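## Task

On the supply shelving, find the milk bottle standing behind the front row on the third shelf, counting the lowest shelf as number one. Put it on the cart's top tray, standing upright. Every other item on that shelf must still be on that shelf at the end, upright and not resting on another item. Release the bottle and move the robot away afterwards. If the robot tips over or is left leaning, the task fails. A result that holds only because the robot is still supporting something does not count.

## Robot and tools

Robot: a Hello Robot Stretch 4 with one arm. It has an omni-wheel base, a vertical mast carrying a lift, a telescoping arm that reaches forward, a wrist with yaw, pitch and roll, and a two-finger gripper. It is about 1.6 m tall, and its base edge is within 0.23 m of the base origin. Cameras: head_camera, head_left_camera, head_right_camera (all on the head) and wrist_camera.

Frames: the base frame has its origin on the floor under the base centre, with x forward, y left and z up. hand_pose is reported in this frame. It is the point between the open fingertips, and the printed value can be a little off. When all wrist joints are 0, the hand axes line up with the base axes. The odometry frame is the base frame as it was at the start of the scene. base_odometry counts wheel rotation only, so wheel slip shows up as travel. Heading runs from -3.142 to 3.142 and is positive to the left.

execute_actions(actions, cameras): actions is a list holding one action, or an empty list to just read state and images. An action contains base, joints or both, and may add pace and contact_limits. The alternative is an action with only end_of_arm.
- base: exactly one relative offset from where the base last reported itself. translate_m drives straight, forward positive, -2 to 2 m. strafe_m moves sideways, left positive, -2 to 2 m. rotate_rad turns in place, counter-clockwise positive, -3.2 to 3.2 rad.
- joints: absolute targets by name, not offsets. lift_m 0 to 1.2. arm_m (extension) 0 to 0.55. wrist_yaw_rad -1.134 to 4.276: 0 points forward, positive is left, 3.14 is folded back, and above 3.4 it may hit the arm. wrist_pitch_rad -1.117 to 4.259: 0 is level and 1.57 points down. wrist_roll_rad -1.117 to 4.259: 0 keeps the fingers level, positive turns clockwise seen from behind. gripper_m -0.038 to 0.141 is the fingertip gap in metres, and values below 0 press the tips together. A joint target outside its range is clipped and reported. Any other bad value or unknown key rejects the whole call.
- pace: "slow", "default", "fast" or "max". The base tops out at 0.1, 0.3, 0.4 or 0.6 m/s and turns at up to 1, 2, 3 or 4 rad/s. These speeds are reduced when the lift is above 0.2.
- contact_limits: {"arm_m": value}, from 0 (stops at the lightest touch) to 0.75 (hardest). The default is 0.5.
- end_of_arm: "enable_torque" powers up wrist or gripper motors that have shut off.
All motions in an action start together. Anything left out of an action may keep pushing toward its earlier target. No action runs longer than 15 s. To unfold the wrist at the start, send lift_m 0.4 with wrist_yaw_rad 0.

wait(seconds 0 to 10): commands nothing new and returns state and images. zoom_image(camera, region [x0,y0,x1,y1] in pixels, at most 504x504) gives a closer look at the latest image from that camera. read_manual gives licence texts only. finished_scene(scene) ends the current scene for good and reports success. Replying without any tool call ends everything.

Results: joint_positions, hand_pose, base_odometry, and turned_by_wheels vs turned_by_imu (a gap over about 0.1 rad suggests a collision or slip). base_tilt is in degrees. lidar_m gives 12 sectors of 30 degrees, starting straight ahead and going counter-clockwise. "-" means nothing was seen or something is closer than 0.25 m, and clear objects and thin legs can be missed. wrist_depth_mm is a 7x7 grid of depths in mm. motor_effort is in percent, with the peak of the last action in brackets. on_its_own reports what was not commanded, and there "held at" is a target, not a position. Status values: "done"; "off_target" (may still be pushing); "contact_stop_at_<key>" (the part hit something and may go slack: a slack lift can sink, slack wheels can roll); "limit_stop_at_tilt" (leaning over 6 degrees, so lift, arm and wheels go slack); "limit_stop_at_own_body" (near self-collision, most likely with pitch below -0.2 and roll below -0.4 or above 4); "torque_fault" (a wrist or gripper motor went limp, so send enable_torque). When a call reports a stop, the later movement and finish calls in that reply are skipped.

Gripping: command a gap smaller than the object. Squeezing harder pulls the object toward the wrist, and opening pushes it out. Neither the gripper reading nor "done" proves you are holding something, though a firm grip at a target of 0 or more usually shows in gripper_m effort. Fingertips pressed onto a surface can jam, so raise the lift.

Avoid: dropping, slamming or shoving things, and knocking items off or over. Do not turn or drive carrying over 1 kg with arm_m above 0.2, especially fast. Do not make long hard pushes with the gripper high. Do not overload a level wrist (about 2 kg). The world keeps moving while you think, and a loose object may occasionally get bumped.

Each tool is called by a JSON object that holds its "api" and its "payload", one argument or row to a line.

## Session

I'll start by looking at the current state and images.

{"api": "execute_actions", "payload": {
  "actions": []
}}

Scene clock: 0.00 s.
base_odometry: x=+0.000 y=+0.000 heading=+0.000 (m, m, rad; odometry frame)
turned_by_wheels: +0.000 (rad since the last result)
turned_by_imu: +0.000 (rad since the last result)
base_tilt: forward=+0.3 right=+0.0 (deg)
lidar_m: 1.91 2.00 1.72 1.27 1.82 2.50 2.10 2.36 1.72 1.89 1.97 1.92
base_status: not commanded
joint_positions: lift_m=+0.164 arm_m=-0.002 wrist_yaw_rad=+3.072 wrist_pitch_rad=+0.003 wrist_roll_rad=-0.009 gripper_m=+0.057
joint_status: not commanded
motor_effort: lift_m=+20 arm_m=+0 wrist_yaw_rad=-1 wrist_pitch_rad=-8 wrist_roll_rad=+2 gripper_m=-3 wheel_0=+1 wheel_1=+0 wheel_2=+2 (%)
hand_pose: x=-0.1130 y=+0.1073 z=+0.3417 quat_wxyz=(+0.035, -0.001, -0.005, +0.999) (m; base frame)
wrist_depth_mm: - 139 - - - - - / - 125 234 - - - - / 103 135 195 - - - - / 136 140 - - - - - / - - - - - - 1921 / 1255 1308 197 1160 192 1118 1118 / 854 854 854 - 878 759 809
pictures: head_camera, head_left_camera, head_right_camera, wrist_camera
Images, in order (width x height): head_camera 420x560, head_left_camera 420x672, head_right_camera 420x672, wrist_camera 616x392.

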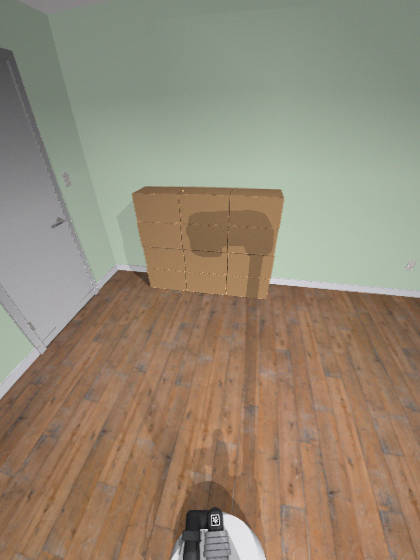

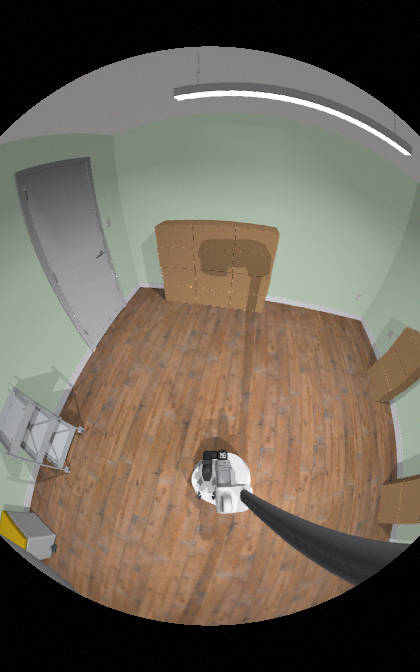

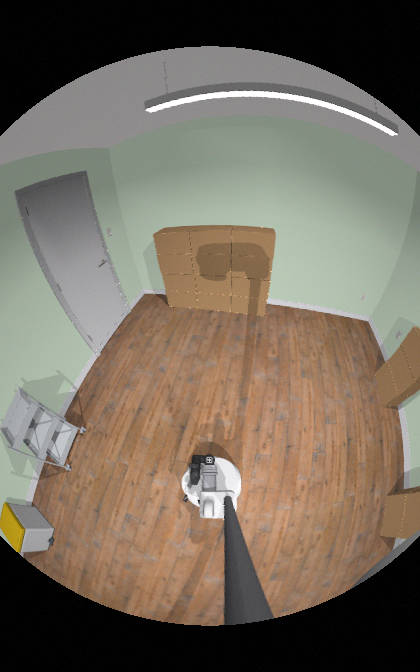

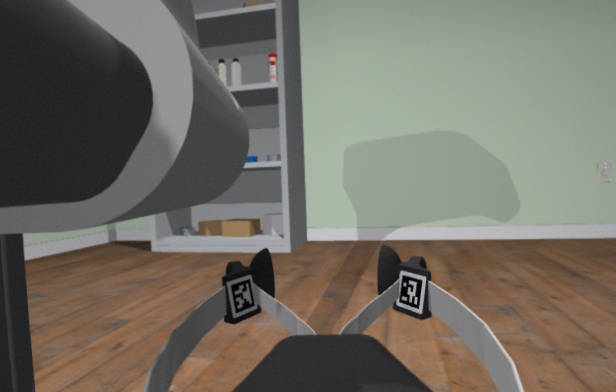

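{"api": "execute_actions", "payload": {
  "actions": [
    {"base": {"rotate_rad": 3.14}, "joints": {"lift_m": 0.4, "wrist_yaw_rad": 0}, "pace": "fast"}
  ]
}}

Scene clock: 10.20 s.
base_odometry: x=+0.000 y=+0.000 heading=+3.139 (m, m, rad; odometry frame)
turned_by_wheels: +3.139 (rad since the last result)
turned_by_imu: +3.146 (rad since the last result)
base_tilt: forward=+0.4 right=-0.1 (deg)
lidar_m: 2.07 2.26 1.71 1.91 1.91 1.94 1.92 2.07 1.73 1.29 1.79 2.51
base_status: done
joint_positions: lift_m=+0.400 arm_m=-0.002 wrist_yaw_rad=+0.000 wrist_pitch_rad=+0.003 wrist_roll_rad=-0.009 gripper_m=+0.057
joint_status: all done
motor_effort: lift_m=+22(23) arm_m=-1(1) wrist_yaw_rad=-2(9) wrist_pitch_rad=-7(7) wrist_roll_rad=+1(2) gripper_m=-3(3) wheel_0=-6(14) wheel_1=-5(11) wheel_2=-4(16) (%)
hand_pose: x=+0.4572 y=-0.0873 z=+0.5773 quat_wxyz=(+1.000, -0.005, +0.001, +0.000) (m; base frame)
wrist_depth_mm: - - - - - - 1983 / - - - - - - 1983 / - - - - - - 1983 / - - - - - - - / - - - - - - - / - - 196 1808 191 1808 1756 / 1397 1397 1366 - 1397 1229 1336
pictures: head_camera, head_left_camera, head_right_camera, wrist_camera
Images, in order (width x height): head_camera 420x560, head_left_camera 420x672, head_right_camera 420x672, wrist_camera 616x392.

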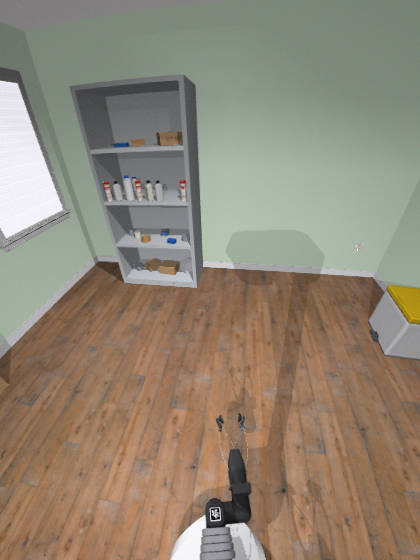

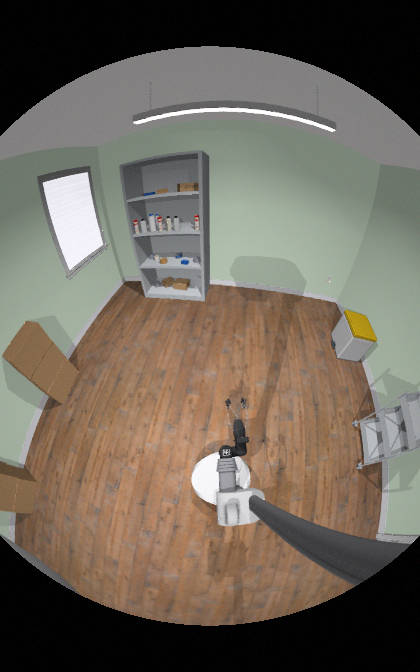

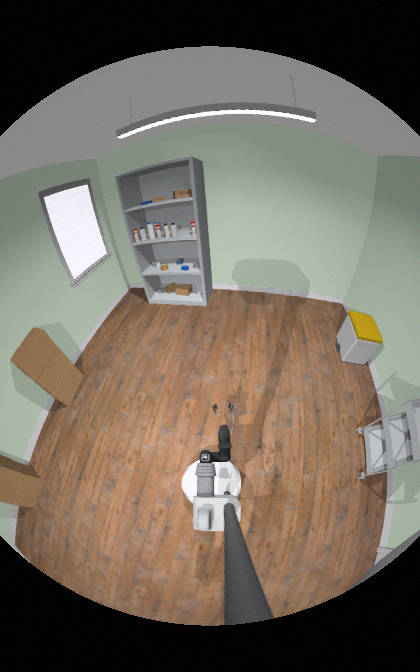

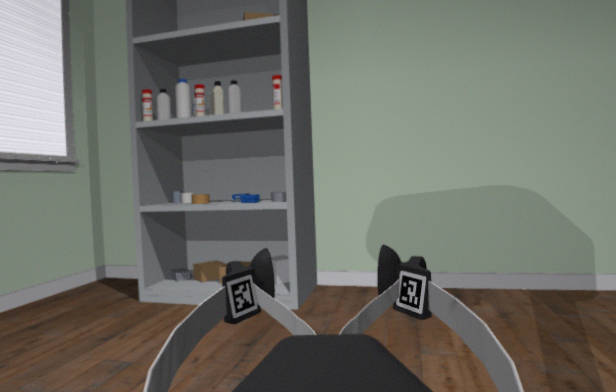

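{"api": "zoom_image", "payload": {
  "camera": "head_camera",
  "region": [60, 70, 220, 300]
}}

{"api": "zoom_image", "payload": {
  "camera": "wrist_camera",
  "region": [120, 60, 320, 140]
}}

Region (60, 70, 220, 300) of head_camera's 420x560 image, scaled by 2.191, with more detail than that image has; it fills the left 351 columns of this view, and the rest is white.

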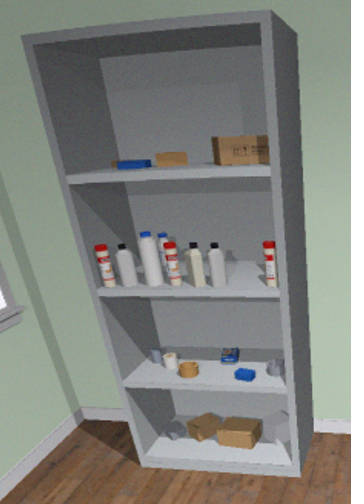

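Region (120, 60, 320, 140) of wrist_camera's 616x392 image, scaled by 2.520; it fills the top 202 rows of this view, and the rest is white.

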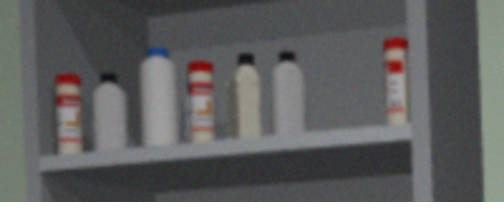

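{"api": "execute_actions", "payload": {
  "actions": [
    {"base": {"rotate_rad": 0.554}, "pace": "fast"}
  ],
  "cameras": []
}}

{"api": "execute_actions", "payload": {
  "actions": [
    {"base": {"translate_m": 1.74}, "joints": {"lift_m": 0.95}, "pace": "fast"}
  ],
  "cameras": []
}}

{"api": "execute_actions", "payload": {
  "actions": [
    {"base": {"rotate_rad": -0.684}, "pace": "default"}
  ]
}}

Scene clock: 113.47 s.
base_odometry: x=+0.000 y=+0.000 heading=-2.592 (m, m, rad; odometry frame)
turned_by_wheels: +0.553 (rad since the last result)
turned_by_imu: +0.554 (rad since the last result)
base_tilt: forward=+0.3 right=-0.1 (deg)
lidar_m: 2.30 1.71 1.90 1.95 1.93 1.93 2.07 1.72 1.28 1.84 2.51 2.10
base_status: done
joint_positions: lift_m=+0.400 arm_m=-0.002 wrist_yaw_rad=+0.000 wrist_pitch_rad=+0.003 wrist_roll_rad=-0.009 gripper_m=+0.057
joint_status: not commanded
motor_effort: lift_m=+22(22) arm_m=-1(1) wrist_yaw_rad=-1(2) wrist_pitch_rad=-7(8) wrist_roll_rad=+2(2) gripper_m=-2(3) wheel_0=-6(13) wheel_1=-5(15) wheel_2=-4(12) (%)
hand_pose: x=+0.4572 y=-0.0874 z=+0.5773 quat_wxyz=(+1.000, -0.005, +0.001, +0.000) (m; base frame)
wrist_depth_mm: 1661 1921 - - - - 1808 / 1661 1863 - - - 1863 1808 / 1576 1921 - - - - 1863 / 1397 1983 - - - - 1863 / 1430 1983 - - - - 1983 / 1397 1863 196 1808 191 1756 1618 / 1366 1366 1336 - 1397 1205 1281
pictures: none
No camera images: the call's "cameras" was empty. Leave "cameras" out to get every camera's image.

Scene clock: 119.10 s.
base_odometry: x=-1.483 y=-0.910 heading=-2.591 (m, m, rad; odometry frame)
turned_by_wheels: +0.001 (rad since the last result)
turned_by_imu: -0.003 (rad since the last result)
base_tilt: forward=+0.3 right=-0.1 (deg)
lidar_m: 1.01 0.85 0.87 0.84 1.06 3.34 3.47 2.54 2.42 0.93 0.74 0.74
base_status: done
joint_positions: lift_m=+0.950 arm_m=-0.002 wrist_yaw_rad=+0.000 wrist_pitch_rad=+0.003 wrist_roll_rad=-0.009 gripper_m=+0.057
joint_status: all done
motor_effort: lift_m=+22(24) arm_m=-1(0) wrist_yaw_rad=-1(1) wrist_pitch_rad=-7(7) wrist_roll_rad=+1(2) gripper_m=-3(3) wheel_0=+5(11) wheel_1=+5(14) wheel_2=+0(15) (%)
hand_pose: x=+0.4572 y=-0.0874 z=+1.1273 quat_wxyz=(+1.000, -0.005, +0.001, +0.000) (m; base frame)
wrist_depth_mm: 668 768 904 1138 1138 960 469 / 661 768 917 1138 1160 991 466 / 661 768 917 1138 1160 960 462 / 661 778 931 1160 1182 976 462 / 661 788 878 1118 1160 1008 462 / 668 759 196 1078 192 960 466 / 661 750 904 - 1160 1008 469
pictures: none
No camera images: the call's "cameras" was empty. Leave "cameras" out to get every camera's image.

Scene clock: 120.63 s.
base_odometry: x=-1.483 y=-0.910 heading=+3.010 (m, m, rad; odometry frame)
turned_by_wheels: -0.683 (rad since the last result)
turned_by_imu: -0.684 (rad since the last result)
base_tilt: forward=+0.3 right=-0.1 (deg)
lidar_m: 0.75 1.10 0.87 0.84 0.86 0.88 3.35 3.41 2.57 2.41 1.67 0.78
base_status: done
joint_positions: lift_m=+0.950 arm_m=-0.002 wrist_yaw_rad=+0.000 wrist_pitch_rad=+0.003 wrist_roll_rad=-0.009 gripper_m=+0.057
joint_status: not commanded
motor_effort: lift_m=+21(22) arm_m=-1(1) wrist_yaw_rad=-1(1) wrist_pitch_rad=-8(7) wrist_roll_rad=+2(2) gripper_m=-4(2) wheel_0=+6(11) wheel_1=+6(11) wheel_2=+6(12) (%)
hand_pose: x=+0.4572 y=-0.0874 z=+1.1273 quat_wxyz=(+1.000, -0.005, +0.001, +0.000) (m; base frame)
wrist_depth_mm: 1098 597 574 591 597 609 634 / 1078 1060 759 946 960 960 904 / 1098 1060 820 991 960 946 917 / 1098 1078 621 603 976 946 891 / 1098 1078 585 591 580 580 554 / 1118 1078 197 549 193 530 525 / 1098 1118 778 - 976 960 960
pictures: head_camera, head_left_camera, head_right_camera, wrist_camera
Images, in order (width x height): head_camera 420x560, head_left_camera 420x672, head_right_camera 420x672, wrist_camera 616x392.

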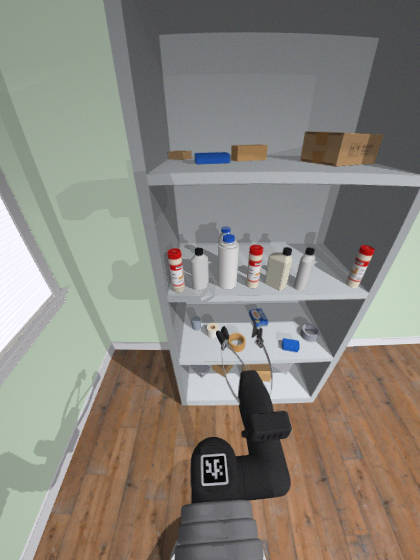

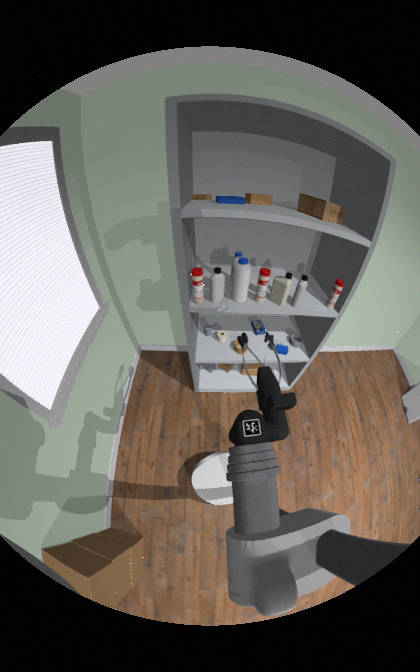

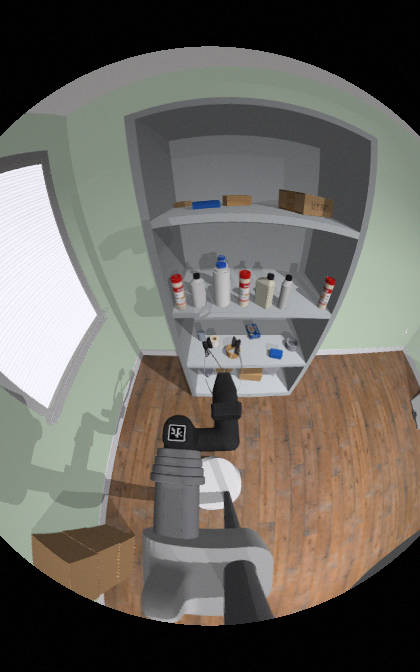

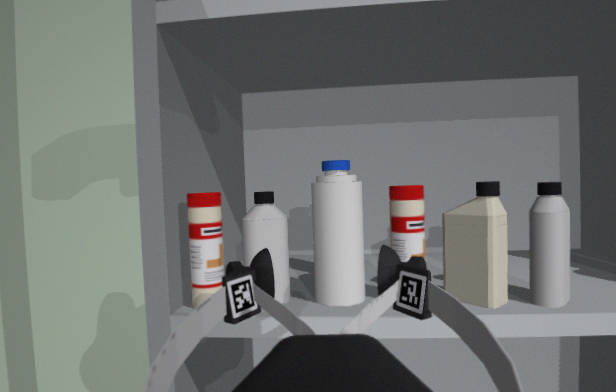

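{"api": "zoom_image", "payload": {
  "camera": "head_camera",
  "region": [130, 140, 420, 420]
}}

Region (130, 140, 420, 420) of head_camera's 420x560 image, scaled by 1.738, with more detail than that image has; it fills the top 487 rows of this view, and the rest is white.

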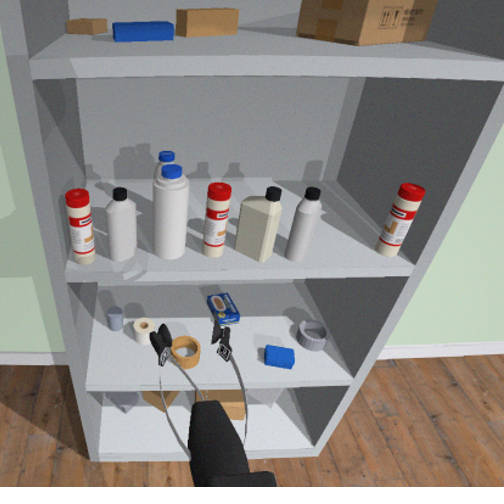

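{"api": "zoom_image", "payload": {
  "camera": "head_camera",
  "region": [170, 310, 320, 500]
}}

{"api": "zoom_image", "payload": {
  "camera": "wrist_camera",
  "region": [160, 140, 460, 340]
}}

Region (170, 310, 320, 500) of head_camera's 420x560 image, scaled by 2.653, with more detail than that image has; it fills the left 398 columns of this view, and the rest is white.

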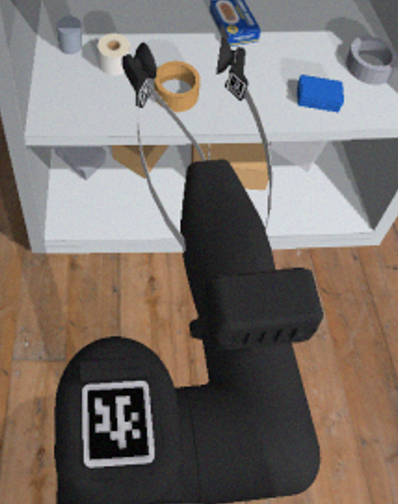

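Region (160, 140, 460, 340) of wrist_camera's 616x392 image, scaled by 1.680.

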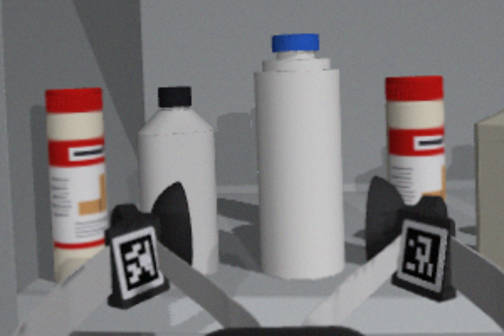

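{"api": "execute_actions", "payload": {
  "actions": [
    {"base": {"translate_m": 0.2}, "joints": {"lift_m": 1.035, "wrist_yaw_rad": -0.05, "gripper_m": 0.09}}
  ],
  "cameras": ["head_camera", "wrist_camera"]
}}

Scene clock: 242.70 s.
base_odometry: x=-1.681 y=-0.884 heading=+3.011 (m, m, rad; odometry frame)
turned_by_wheels: +0.001 (rad since the last result)
turned_by_imu: +0.000 (rad since the last result)
base_tilt: forward=+0.4 right=-0.1 (deg)
lidar_m: 0.55 0.57 0.85 0.80 0.91 0.99 3.54 3.62 2.64 2.44 0.77 0.58
base_status: done
joint_positions: lift_m=+1.035 arm_m=-0.002 wrist_yaw_rad=-0.050 wrist_pitch_rad=+0.003 wrist_roll_rad=-0.009 gripper_m=+0.090
joint_status: all done
motor_effort: lift_m=+23(23) arm_m=-1(0) wrist_yaw_rad=-1(1) wrist_pitch_rad=-7(6) wrist_roll_rad=+2(2) gripper_m=-2(4) wheel_0=+7(11) wheel_1=+6(11) wheel_2=-4(13) (%)
hand_pose: x=+0.4525 y=-0.1017 z=+1.2122 quat_wxyz=(+1.000, -0.005, +0.001, -0.025) (m; base frame)
wrist_depth_mm: 347 359 366 377 384 387 418 / 353 480 569 591 615 621 647 / 357 504 798 788 768 778 750 / 353 500 809 798 788 798 768 / 353 496 798 424 788 768 778 / 362 392 198 382 379 384 370 / 359 377 394 - 384 389 364
pictures: head_camera, wrist_camera
Images, in order (width x height): head_camera 420x560, wrist_camera 616x392.

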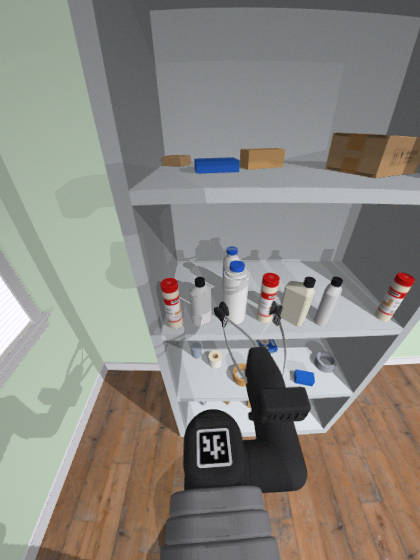

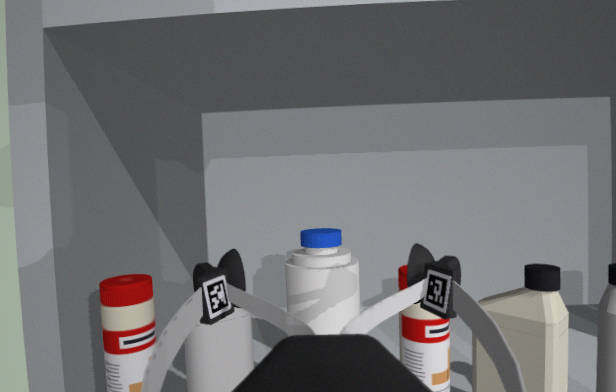

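{"api": "execute_actions", "payload": {
  "actions": [
    {"joints": {"arm_m": 0.12}}
  ],
  "cameras": ["head_camera", "wrist_camera"]
}}

Scene clock: 265.30 s.
base_odometry: x=-1.681 y=-0.884 heading=+3.011 (m, m, rad; odometry frame)
turned_by_wheels: +0.000 (rad since the last result)
turned_by_imu: +0.000 (rad since the last result)
base_tilt: forward=+0.3 right=+0.0 (deg)
lidar_m: 0.56 0.57 0.84 0.80 0.90 0.97 3.53 3.60 2.65 2.43 0.76 0.57
base_status: not commanded
joint_positions: lift_m=+1.035 arm_m=+0.119 wrist_yaw_rad=-0.050 wrist_pitch_rad=+0.003 wrist_roll_rad=-0.009 gripper_m=+0.090
joint_status: all done
motor_effort: lift_m=+23(23) arm_m=+7(7) wrist_yaw_rad=-2(1) wrist_pitch_rad=-7(7) wrist_roll_rad=+1(1) gripper_m=+0(1) wheel_0=+7(7) wheel_1=+7(6) wheel_2=-4(4) (%)
hand_pose: x=+0.5734 y=-0.1017 z=+1.2122 quat_wxyz=(+1.000, -0.005, +0.001, -0.025) (m; base frame)
wrist_depth_mm: 332 359 370 377 384 387 421 / 345 466 580 603 615 640 654 / 343 496 683 683 676 654 654 / 340 488 683 683 668 668 654 / 336 484 699 676 676 668 661 / 304 452 197 259 271 266 661 / 257 397 289 - 597 260 285
pictures: head_camera, wrist_camera
Images, in order (width x height): head_camera 420x560, wrist_camera 616x392.

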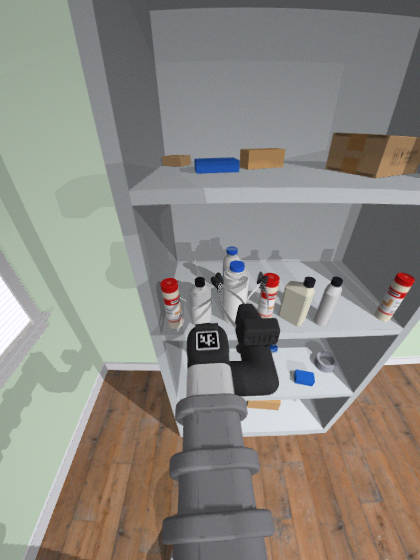

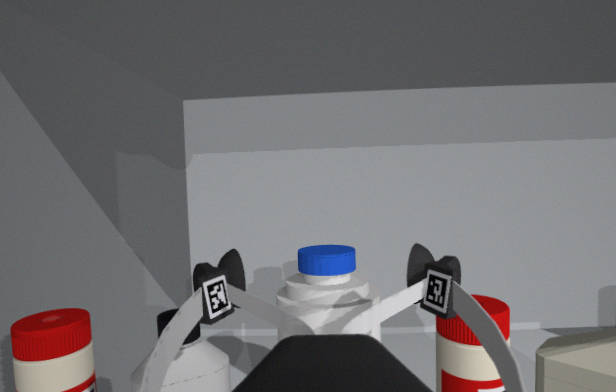

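{"api": "zoom_image", "payload": {
  "camera": "wrist_camera",
  "region": [200, 220, 460, 350]
}}

Region (200, 220, 460, 350) of wrist_camera's 616x392 image, scaled by 1.938.

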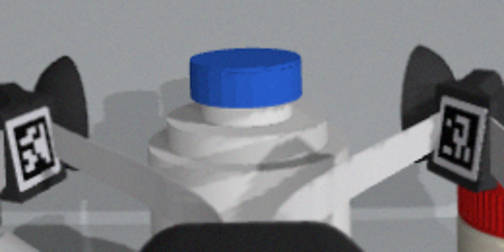

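{"api": "execute_actions", "payload": {
  "actions": [
    {"joints": {"arm_m": 0.192, "lift_m": 1.039, "wrist_yaw_rad": -0.062}, "pace": "slow"}
  ],
  "cameras": ["head_camera", "wrist_camera"]
}}

Scene clock: 290.73 s.
base_odometry: x=-1.681 y=-0.884 heading=+3.011 (m, m, rad; odometry frame)
turned_by_wheels: +0.000 (rad since the last result)
turned_by_imu: +0.000 (rad since the last result)
base_tilt: forward=+0.3 right=-0.1 (deg)
lidar_m: 0.55 0.60 0.85 0.82 0.91 0.99 3.54 3.60 2.67 2.43 0.78 0.58
base_status: not commanded
joint_positions: lift_m=+1.039 arm_m=+0.191 wrist_yaw_rad=-0.062 wrist_pitch_rad=+0.003 wrist_roll_rad=-0.009 gripper_m=+0.090
joint_status: all done
motor_effort: lift_m=+23(24) arm_m=+7(8) wrist_yaw_rad=-2(1) wrist_pitch_rad=-8(6) wrist_roll_rad=+1(2) gripper_m=-3(2) wheel_0=+7(7) wheel_1=+6(6) wheel_2=-4(4) (%)
hand_pose: x=+0.6442 y=-0.1051 z=+1.2162 quat_wxyz=(+1.000, -0.005, +0.001, -0.031) (m; base frame)
wrist_depth_mm: 329 351 359 370 375 379 421 / 345 469 569 585 591 591 585 / 343 496 603 609 597 585 585 / 342 496 609 609 603 591 597 / 338 492 615 609 597 591 585 / 336 477 197 206 211 591 591 / 332 216 585 - 559 216 220
pictures: head_camera, wrist_camera
Images, in order (width x height): head_camera 420x560, wrist_camera 616x392.

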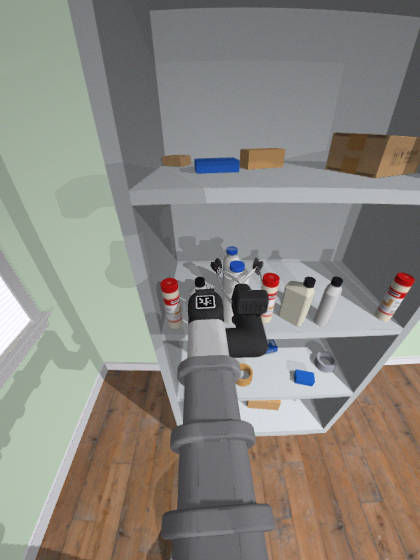

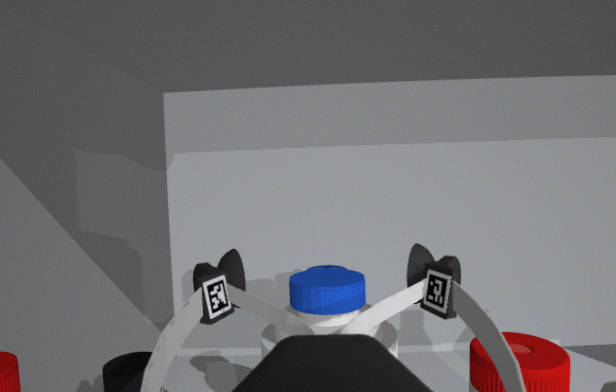

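{"api": "execute_actions", "payload": {
  "actions": [
    {"joints": {"lift_m": 1.035}, "pace": "slow"}
  ],
  "cameras": []
}}

{"api": "execute_actions", "payload": {
  "actions": [
    {"joints": {"gripper_m": 0.012}}
  ],
  "cameras": ["head_camera", "wrist_camera"]
}}

Scene clock: 300.67 s.
base_odometry: x=-1.681 y=-0.884 heading=+3.011 (m, m, rad; odometry frame)
turned_by_wheels: +0.000 (rad since the last result)
turned_by_imu: +0.000 (rad since the last result)
base_tilt: forward=+0.3 right=-0.1 (deg)
lidar_m: 0.54 0.60 0.83 0.82 0.90 0.99 3.55 3.62 2.65 2.44 0.77 0.58
base_status: not commanded
joint_positions: lift_m=+1.035 arm_m=+0.191 wrist_yaw_rad=-0.062 wrist_pitch_rad=+0.003 wrist_roll_rad=-0.009 gripper_m=+0.090
joint_status: all done
motor_effort: lift_m=+17(23) arm_m=+8(7) wrist_yaw_rad=-2(1) wrist_pitch_rad=-7(7) wrist_roll_rad=+2(2) gripper_m=-1(2) wheel_0=+7(7) wheel_1=+6(6) wheel_2=-4(4) (%)
hand_pose: x=+0.6442 y=-0.1051 z=+1.2127 quat_wxyz=(+1.000, -0.005, +0.001, -0.031) (m; base frame)
wrist_depth_mm: 334 359 370 382 384 392 424 / 345 469 580 591 591 580 585 / 343 500 603 597 591 591 585 / 343 492 609 609 603 597 585 / 338 484 615 603 597 591 591 / 336 480 198 205 211 597 591 / 332 210 580 - 554 213 211
pictures: none
No camera images: the call's "cameras" was empty. Leave "cameras" out to get every camera's image.

Scene clock: 302.23 s.
base_odometry: x=-1.681 y=-0.884 heading=+3.011 (m, m, rad; odometry frame)
turned_by_wheels: +0.000 (rad since the last result)
turned_by_imu: +0.000 (rad since the last result)
base_tilt: forward=+0.4 right=-0.1 (deg)
lidar_m: 0.56 0.60 0.85 0.83 0.91 1.00 3.54 3.61 2.65 2.42 0.75 0.59
base_status: not commanded
joint_positions: lift_m=+1.035 arm_m=+0.191 wrist_yaw_rad=-0.062 wrist_pitch_rad=+0.002 wrist_roll_rad=-0.009 gripper_m=+0.012
joint_status: all done
motor_effort: lift_m=+17(17) arm_m=+7(7) wrist_yaw_rad=-1(1) wrist_pitch_rad=-5(7) wrist_roll_rad=+2(1) gripper_m=-19(19) wheel_0=+7(7) wheel_1=+6(6) wheel_2=-4(4) (%)
hand_pose: x=+0.6442 y=-0.1051 z=+1.2128 quat_wxyz=(+1.000, -0.005, +0.001, -0.031) (m; base frame)
wrist_depth_mm: 330 359 366 377 387 387 421 / 343 473 574 597 591 585 574 / 343 500 603 597 591 580 585 / 342 488 603 603 603 597 585 / 342 492 609 603 597 597 591 / 336 455 186 198 193 591 591 / 334 214 585 - 559 204 211
pictures: head_camera, wrist_camera
Images, in order (width x height): head_camera 420x560, wrist_camera 616x392.

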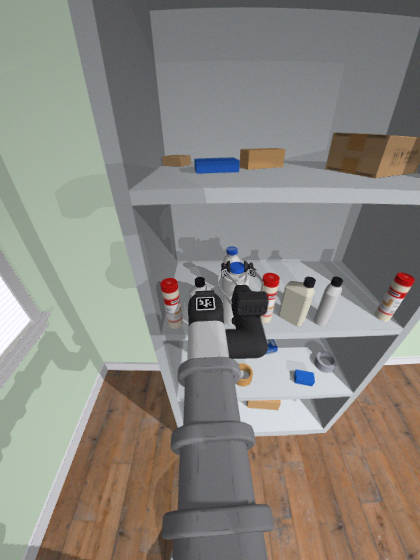

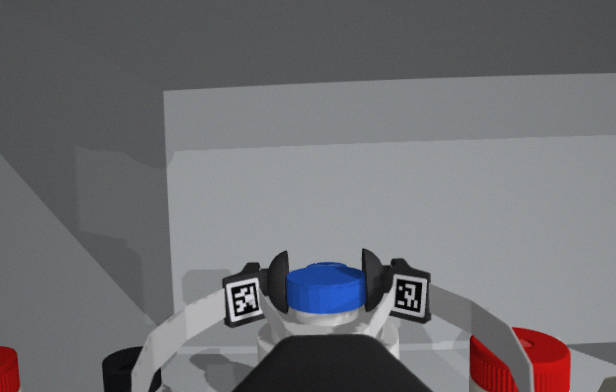

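{"api": "execute_actions", "payload": {
  "actions": [
    {"joints": {"lift_m": 1.055}, "pace": "slow"}
  ],
  "cameras": ["head_camera", "wrist_camera"]
}}

Scene clock: 306.27 s.
base_odometry: x=-1.681 y=-0.884 heading=+3.011 (m, m, rad; odometry frame)
turned_by_wheels: +0.000 (rad since the last result)
turned_by_imu: +0.000 (rad since the last result)
base_tilt: forward=+0.3 right=-0.1 (deg)
lidar_m: 0.55 0.60 0.85 0.82 0.92 1.00 3.52 3.63 2.64 2.42 0.77 0.58
base_status: not commanded
joint_positions: lift_m=+1.055 arm_m=+0.191 wrist_yaw_rad=-0.062 wrist_pitch_rad=+0.003 wrist_roll_rad=-0.009 gripper_m=+0.012
joint_status: all done
motor_effort: lift_m=+23(24) arm_m=+7(7) wrist_yaw_rad=-1(2) wrist_pitch_rad=-8(8) wrist_roll_rad=+2(1) gripper_m=-17(17) wheel_0=+7(7) wheel_1=+6(6) wheel_2=-4(4) (%)
hand_pose: x=+0.6442 y=-0.1051 z=+1.2320 quat_wxyz=(+1.000, -0.005, +0.002, -0.031) (m; base frame)
wrist_depth_mm: 310 314 322 329 338 342 370 / 343 442 512 525 544 554 564 / 343 500 603 591 591 591 580 / 343 496 615 603 597 597 591 / 340 488 615 609 603 591 585 / 334 459 187 197 193 585 591 / 332 418 615 - 597 227 585
pictures: head_camera, wrist_camera
Images, in order (width x height): head_camera 420x560, wrist_camera 616x392.

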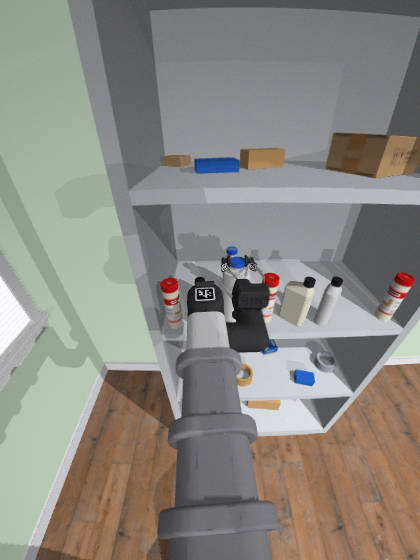

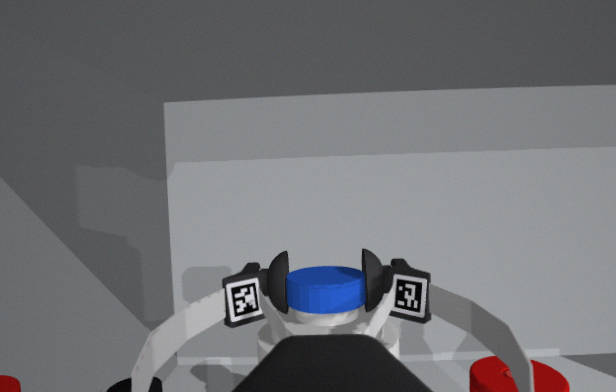

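{"api": "execute_actions", "payload": {
  "actions": [
    {"joints": {"arm_m": 0.05}}
  ],
  "cameras": ["head_camera", "wrist_camera"]
}}

Scene clock: 324.20 s.
base_odometry: x=-1.681 y=-0.884 heading=+3.011 (m, m, rad; odometry frame)
turned_by_wheels: +0.000 (rad since the last result)
turned_by_imu: +0.000 (rad since the last result)
base_tilt: forward=+0.3 right=+0.0 (deg)
lidar_m: 0.46 0.59 0.85 0.83 0.91 1.00 3.51 3.64 2.65 2.43 0.77 0.46
base_status: not commanded
joint_positions: lift_m=+1.055 arm_m=+0.051 wrist_yaw_rad=-0.062 wrist_pitch_rad=+0.003 wrist_roll_rad=-0.009 gripper_m=+0.012
joint_status: all done
motor_effort: lift_m=+23(23) arm_m=-7(8) wrist_yaw_rad=+0(1) wrist_pitch_rad=-10(10) wrist_roll_rad=+1(2) gripper_m=-16(17) wheel_0=+7(7) wheel_1=+6(6) wheel_2=-4(4) (%)
hand_pose: x=+0.5047 y=-0.1052 z=+1.2319 quat_wxyz=(+1.000, -0.004, +0.002, -0.031) (m; base frame)
wrist_depth_mm: 314 314 320 330 334 340 370 / 357 452 508 517 539 554 564 / 353 517 741 741 732 732 723 / 353 512 750 741 750 732 715 / 351 508 759 750 741 732 723 / 338 469 186 198 193 355 715 / 324 330 347 - 330 332 322
pictures: head_camera, wrist_camera
Images, in order (width x height): head_camera 420x560, wrist_camera 616x392.

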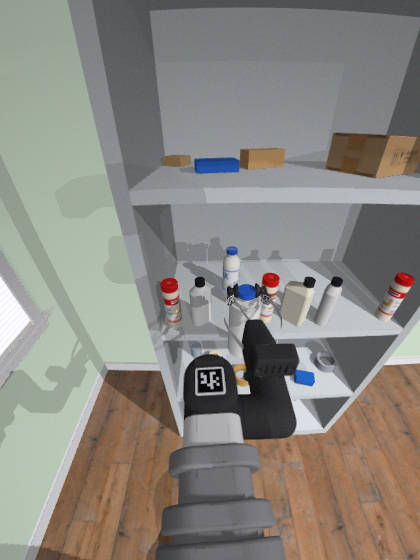

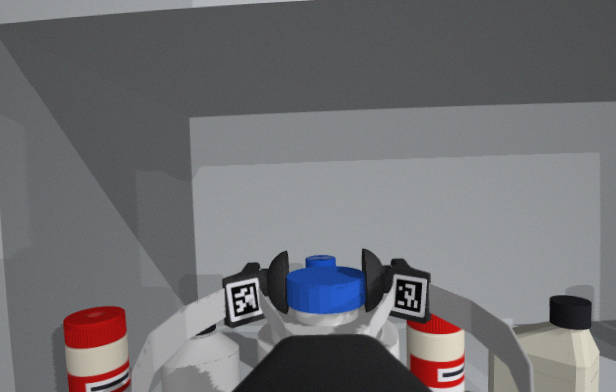

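{"api": "execute_actions", "payload": {
  "actions": [
    {"base": {"strafe_m": -0.449}}
  ],
  "cameras": ["head_camera", "wrist_camera"]
}}

Scene clock: 332.33 s.
base_odometry: x=-1.622 y=-0.439 heading=+3.011 (m, m, rad; odometry frame)
turned_by_wheels: +0.000 (rad since the last result)
turned_by_imu: -0.002 (rad since the last result)
base_tilt: forward=+0.3 right=-0.1 (deg)
lidar_m: 0.46 0.57 0.84 1.26 1.32 1.54 3.55 3.28 2.26 1.99 1.36 0.48
base_status: done
joint_positions: lift_m=+1.055 arm_m=+0.051 wrist_yaw_rad=-0.062 wrist_pitch_rad=+0.003 wrist_roll_rad=-0.009 gripper_m=+0.012
joint_status: not commanded
motor_effort: lift_m=+22(23) arm_m=-7(7) wrist_yaw_rad=-1(1) wrist_pitch_rad=-9(9) wrist_roll_rad=+1(2) gripper_m=-19(17) wheel_0=+5(14) wheel_1=-3(14) wheel_2=+0(3) (%)
hand_pose: x=+0.5047 y=-0.1051 z=+1.2320 quat_wxyz=(+1.000, -0.004, +0.002, -0.031) (m; base frame)
wrist_depth_mm: 312 314 320 329 336 293 249 / 462 484 508 530 517 319 250 / 723 715 723 715 715 324 252 / 723 732 723 707 707 329 254 / 741 732 741 715 549 330 255 / 535 750 187 197 193 267 256 / 320 329 591 - 301 296 258
pictures: head_camera, wrist_camera
Images, in order (width x height): head_camera 420x560, wrist_camera 616x392.

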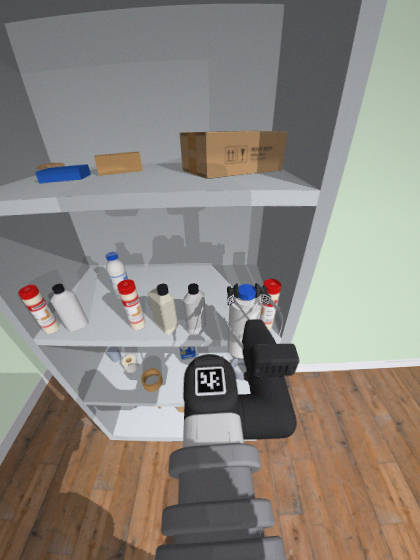

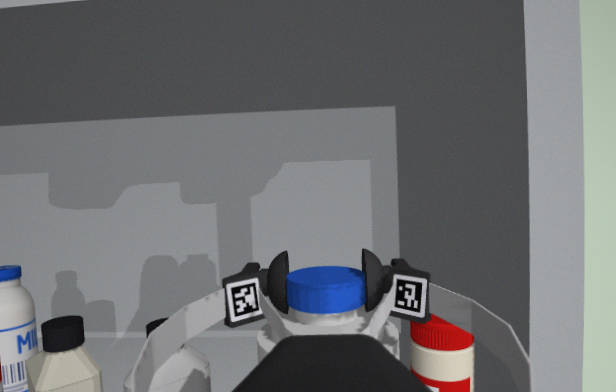

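{"api": "execute_actions", "payload": {
  "actions": [
    {"joints": {"arm_m": 0.18}}
  ],
  "cameras": ["head_camera", "wrist_camera"]
}}

Scene clock: 345.50 s.
base_odometry: x=-1.622 y=-0.439 heading=+3.011 (m, m, rad; odometry frame)
turned_by_wheels: +0.000 (rad since the last result)
turned_by_imu: +0.000 (rad since the last result)
base_tilt: forward=+0.3 right=-0.1 (deg)
lidar_m: 0.52 0.58 0.84 1.25 1.32 1.52 3.57 3.28 2.26 2.00 1.35 0.54
base_status: not commanded
joint_positions: lift_m=+1.055 arm_m=+0.179 wrist_yaw_rad=-0.062 wrist_pitch_rad=+0.003 wrist_roll_rad=-0.009 gripper_m=+0.012
joint_status: all done
motor_effort: lift_m=+22(22) arm_m=+7(8) wrist_yaw_rad=-2(0) wrist_pitch_rad=-10(11) wrist_roll_rad=+2(2) gripper_m=-16(18) wheel_0=+5(5) wheel_1=-3(3) wheel_2=+0(0) (%)
hand_pose: x=+0.6322 y=-0.1051 z=+1.2321 quat_wxyz=(+1.000, -0.004, +0.002, -0.031) (m; base frame)
wrist_depth_mm: 314 315 324 330 338 306 236 / 462 488 508 525 539 334 232 / 603 597 585 585 580 338 235 / 609 603 597 591 585 345 237 / 615 603 603 597 585 347 240 / 621 615 187 198 192 279 241 / 615 597 603 - 525 353 234
pictures: head_camera, wrist_camera
Images, in order (width x height): head_camera 420x560, wrist_camera 616x392.

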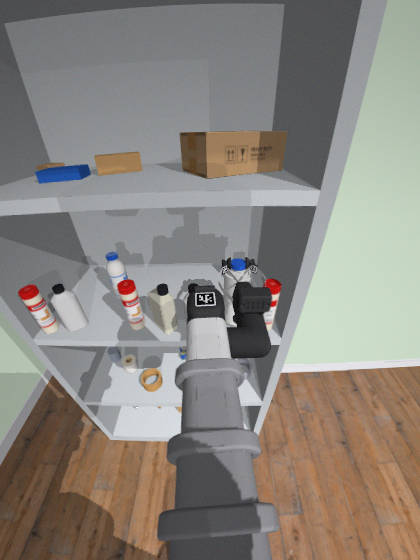

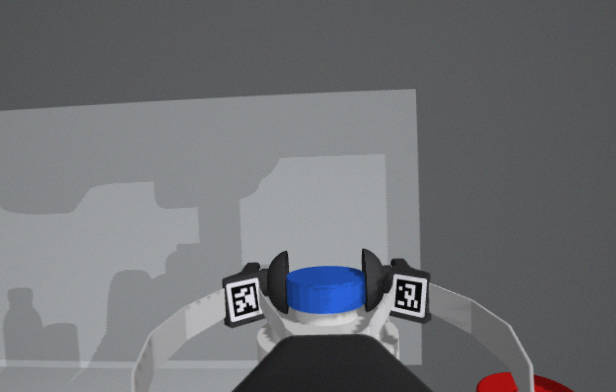

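{"api": "execute_actions", "payload": {
  "actions": [
    {"joints": {"lift_m": 1.036}, "pace": "slow"}
  ],
  "cameras": ["wrist_camera"]
}}

{"api": "execute_actions", "payload": {
  "actions": [
    {"joints": {"gripper_m": 0.08}}
  ],
  "cameras": ["head_camera", "wrist_camera"]
}}

Scene clock: 351.77 s.
base_odometry: x=-1.622 y=-0.439 heading=+3.011 (m, m, rad; odometry frame)
turned_by_wheels: +0.000 (rad since the last result)
turned_by_imu: +0.000 (rad since the last result)
base_tilt: forward=+0.3 right=-0.1 (deg)
lidar_m: 0.53 0.56 0.81 1.24 1.32 1.52 3.55 3.29 2.26 2.00 1.37 0.56
base_status: not commanded
joint_positions: lift_m=+1.036 arm_m=+0.179 wrist_yaw_rad=-0.062 wrist_pitch_rad=+0.003 wrist_roll_rad=-0.009 gripper_m=+0.012
joint_status: all done
motor_effort: lift_m=+17(22) arm_m=+7(7) wrist_yaw_rad=-1(1) wrist_pitch_rad=-9(9) wrist_roll_rad=+1(0) gripper_m=-18(17) wheel_0=+5(5) wheel_1=-3(3) wheel_2=+0(0) (%)
hand_pose: x=+0.6322 y=-0.1051 z=+1.2135 quat_wxyz=(+1.000, -0.004, +0.002, -0.031) (m; base frame)
wrist_depth_mm: 357 359 368 377 384 329 236 / 535 559 580 580 549 332 233 / 597 597 591 580 580 338 236 / 609 603 597 591 585 345 237 / 615 603 603 591 585 349 239 / 615 615 187 198 193 282 241 / 597 549 580 - 521 203 198
pictures: wrist_camera
Images, in order (width x height): wrist_camera 616x392.

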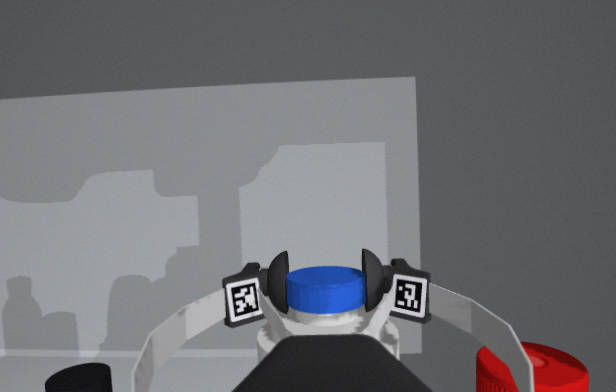

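Scene clock: 353.23 s.
base_odometry: x=-1.622 y=-0.439 heading=+3.011 (m, m, rad; odometry frame)
turned_by_wheels: +0.000 (rad since the last result)
turned_by_imu: +0.000 (rad since the last result)
base_tilt: forward=+0.3 right=-0.1 (deg)
lidar_m: 0.52 0.56 0.81 1.25 1.32 1.52 3.56 3.28 2.25 1.99 1.36 0.53
base_status: not commanded
joint_positions: lift_m=+1.036 arm_m=+0.179 wrist_yaw_rad=-0.062 wrist_pitch_rad=+0.003 wrist_roll_rad=-0.009 gripper_m=+0.080
joint_status: all done
motor_effort: lift_m=+17(17) arm_m=+7(7) wrist_yaw_rad=-1(2) wrist_pitch_rad=-9(8) wrist_roll_rad=+1(2) gripper_m=-2(17) wheel_0=+5(5) wheel_1=-3(3) wheel_2=+0(0) (%)
hand_pose: x=+0.6322 y=-0.1051 z=+1.2136 quat_wxyz=(+1.000, -0.005, +0.002, -0.031) (m; base frame)
wrist_depth_mm: 357 357 368 377 384 329 236 / 530 554 574 580 549 336 232 / 609 597 597 585 580 343 236 / 609 603 597 591 580 342 236 / 609 615 603 597 580 347 241 / 609 609 199 206 210 301 240 / 603 549 580 - 521 282 200
pictures: head_camera, wrist_camera
Images, in order (width x height): head_camera 420x560, wrist_camera 616x392.

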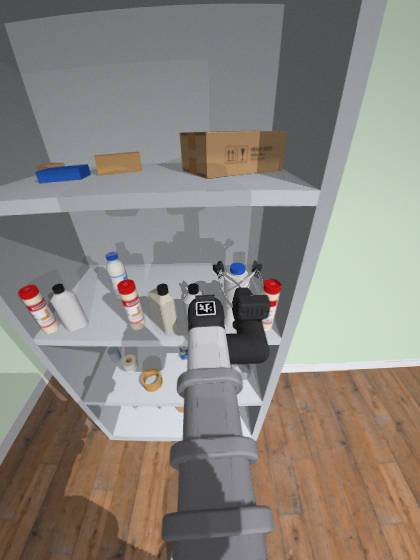

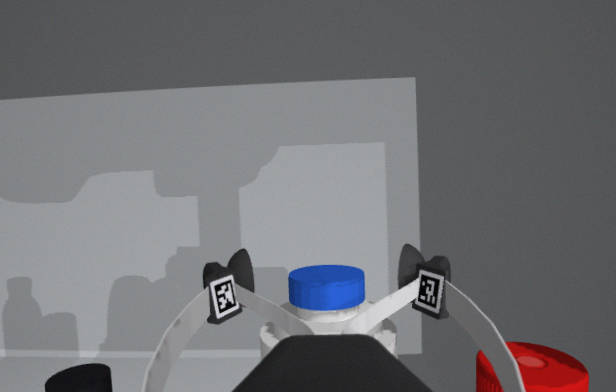

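{"api": "execute_actions", "payload": {
  "actions": [
    {"joints": {"arm_m": 0.02}}
  ],
  "cameras": []
}}

{"api": "execute_actions", "payload": {
  "actions": [
    {"base": {"strafe_m": 0.449}, "joints": {"lift_m": 0.95}}
  ],
  "cameras": ["head_camera", "wrist_camera"]
}}

Scene clock: 361.97 s.
base_odometry: x=-1.622 y=-0.439 heading=+3.011 (m, m, rad; odometry frame)
turned_by_wheels: +0.000 (rad since the last result)
turned_by_imu: +0.000 (rad since the last result)
base_tilt: forward=+0.3 right=-0.1 (deg)
lidar_m: 0.52 0.57 0.81 1.27 1.33 1.54 3.55 3.27 2.24 1.99 1.35 0.54
base_status: not commanded
joint_positions: lift_m=+1.036 arm_m=+0.021 wrist_yaw_rad=-0.062 wrist_pitch_rad=+0.003 wrist_roll_rad=-0.009 gripper_m=+0.080
joint_status: all done
motor_effort: lift_m=+17(17) arm_m=-7(7) wrist_yaw_rad=-1(1) wrist_pitch_rad=-7(9) wrist_roll_rad=+1(1) gripper_m=-3(2) wheel_0=+5(5) wheel_1=-3(3) wheel_2=+0(0) (%)
hand_pose: x=+0.4747 y=-0.1052 z=+1.2137 quat_wxyz=(+1.000, -0.005, +0.002, -0.031) (m; base frame)
wrist_depth_mm: 355 357 364 370 377 310 732 / 525 544 574 597 539 315 741 / 768 768 750 750 707 322 732 / 768 768 759 750 723 325 741 / 778 778 768 375 732 325 750 / 535 759 199 347 325 287 759 / 359 343 517 - 330 327 759
pictures: none
No camera images: the call's "cameras" was empty. Leave "cameras" out to get every camera's image.

Scene clock: 364.80 s.
base_odometry: x=-1.681 y=-0.884 heading=+3.011 (m, m, rad; odometry frame)
turned_by_wheels: +0.000 (rad since the last result)
turned_by_imu: +0.002 (rad since the last result)
base_tilt: forward=+0.4 right=-0.1 (deg)
lidar_m: 0.55 0.60 0.84 0.82 0.91 0.98 3.54 3.62 2.65 2.43 0.77 0.58
base_status: done
joint_positions: lift_m=+0.950 arm_m=+0.021 wrist_yaw_rad=-0.062 wrist_pitch_rad=+0.003 wrist_roll_rad=-0.009 gripper_m=+0.080
joint_status: all done
motor_effort: lift_m=+18(17) arm_m=-7(7) wrist_yaw_rad=-1(1) wrist_pitch_rad=-7(7) wrist_roll_rad=+1(2) gripper_m=-3(4) wheel_0=-4(13) wheel_1=+4(13) wheel_2=+0(0) (%)
hand_pose: x=+0.4747 y=-0.1052 z=+1.1276 quat_wxyz=(+1.000, -0.005, +0.002, -0.031) (m; base frame)
wrist_depth_mm: 362 500 574 585 609 597 634 / 359 521 768 768 759 750 750 / 355 517 778 768 768 759 741 / 345 512 778 768 768 768 741 / 345 364 366 788 778 373 342 / 345 366 200 530 357 362 343 / 345 357 366 - 362 357 345
pictures: head_camera, wrist_camera
Images, in order (width x height): head_camera 420x560, wrist_camera 616x392.

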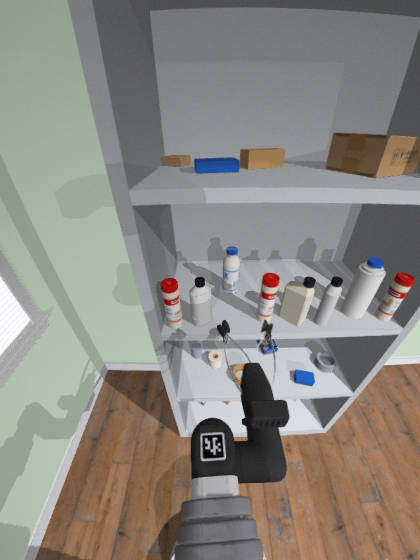

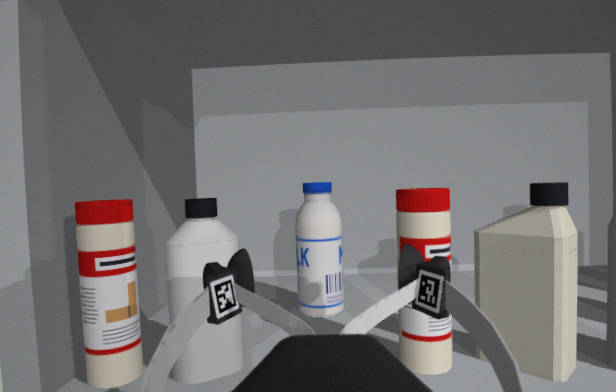

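{"api": "execute_actions", "payload": {
  "actions": [
    {"base": {"strafe_m": -0.013}, "joints": {"lift_m": 1.045, "gripper_m": 0.11}}
  ],
  "cameras": []
}}

{"api": "execute_actions", "payload": {
  "actions": [
    {"joints": {"arm_m": 0.30}}
  ],
  "cameras": ["head_camera", "wrist_camera"]
}}

Scene clock: 435.33 s.
base_odometry: x=-1.679 y=-0.872 heading=+3.011 (m, m, rad; odometry frame)
turned_by_wheels: +0.000 (rad since the last result)
turned_by_imu: +0.000 (rad since the last result)
base_tilt: forward=+0.3 right=-0.1 (deg)
lidar_m: 0.55 0.60 0.86 0.82 0.93 1.00 3.55 3.60 2.63 2.42 0.74 0.58
base_status: done
joint_positions: lift_m=+1.045 arm_m=+0.021 wrist_yaw_rad=-0.062 wrist_pitch_rad=+0.003 wrist_roll_rad=-0.009 gripper_m=+0.110
joint_status: all done
motor_effort: lift_m=+23(24) arm_m=-7(7) wrist_yaw_rad=-1(1) wrist_pitch_rad=-7(7) wrist_roll_rad=+2(1) gripper_m=-1(3) wheel_0=+6(12) wheel_1=-4(11) wheel_2=+0(0) (%)
hand_pose: x=+0.4747 y=-0.1051 z=+1.2222 quat_wxyz=(+1.000, -0.005, +0.002, -0.031) (m; base frame)
wrist_depth_mm: 330 336 345 349 357 364 394 / 377 480 544 559 574 585 591 / 375 554 778 759 768 759 750 / 373 539 768 778 778 768 759 / 370 539 778 788 768 768 759 / 357 500 206 544 362 355 676 / 353 357 379 - 362 377 347
pictures: none
No camera images: the call's "cameras" was empty. Leave "cameras" out to get every camera's image.

Scene clock: 437.30 s.
base_odometry: x=-1.679 y=-0.872 heading=+3.011 (m, m, rad; odometry frame)
turned_by_wheels: +0.000 (rad since the last result)
turned_by_imu: +0.000 (rad since the last result)
base_tilt: forward=+0.3 right=-0.1 (deg)
lidar_m: 0.55 0.60 0.86 0.82 0.94 1.00 3.53 3.62 2.63 2.42 0.76 0.59
base_status: not commanded
joint_positions: lift_m=+1.045 arm_m=+0.299 wrist_yaw_rad=-0.062 wrist_pitch_rad=+0.003 wrist_roll_rad=-0.009 gripper_m=+0.110
joint_status: all done
motor_effort: lift_m=+23(23) arm_m=+7(7) wrist_yaw_rad=-1(0) wrist_pitch_rad=-7(7) wrist_roll_rad=+1(1) gripper_m=+2(0) wheel_0=+6(6) wheel_1=-4(4) wheel_2=+0(0) (%)
hand_pose: x=+0.7522 y=-0.1051 z=+1.2222 quat_wxyz=(+1.000, -0.005, +0.001, -0.031) (m; base frame)
wrist_depth_mm: 327 338 349 357 359 368 399 / 355 473 492 484 488 480 477 / 353 492 492 492 484 480 477 / 351 504 496 492 492 484 480 / 345 500 500 496 492 488 477 / 345 466 207 500 496 488 488 / 338 459 508 - 496 492 492
pictures: head_camera, wrist_camera
Images, in order (width x height): head_camera 420x560, wrist_camera 616x392.

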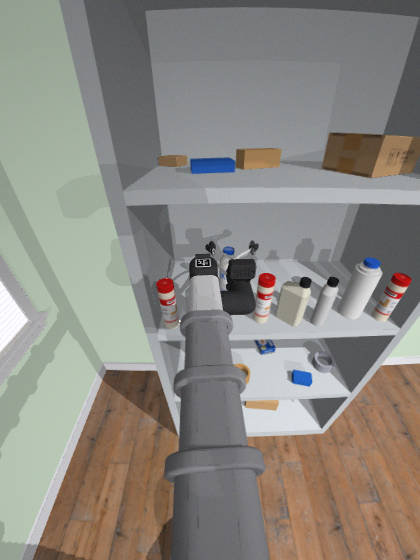

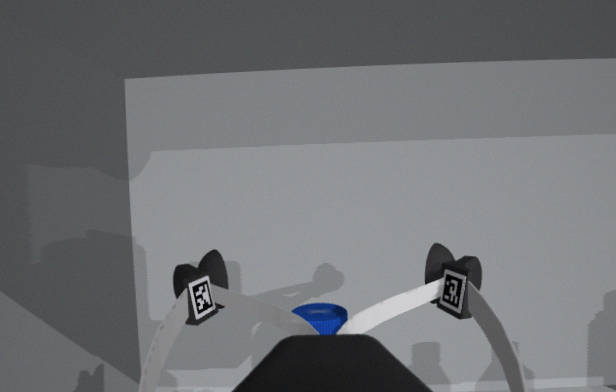

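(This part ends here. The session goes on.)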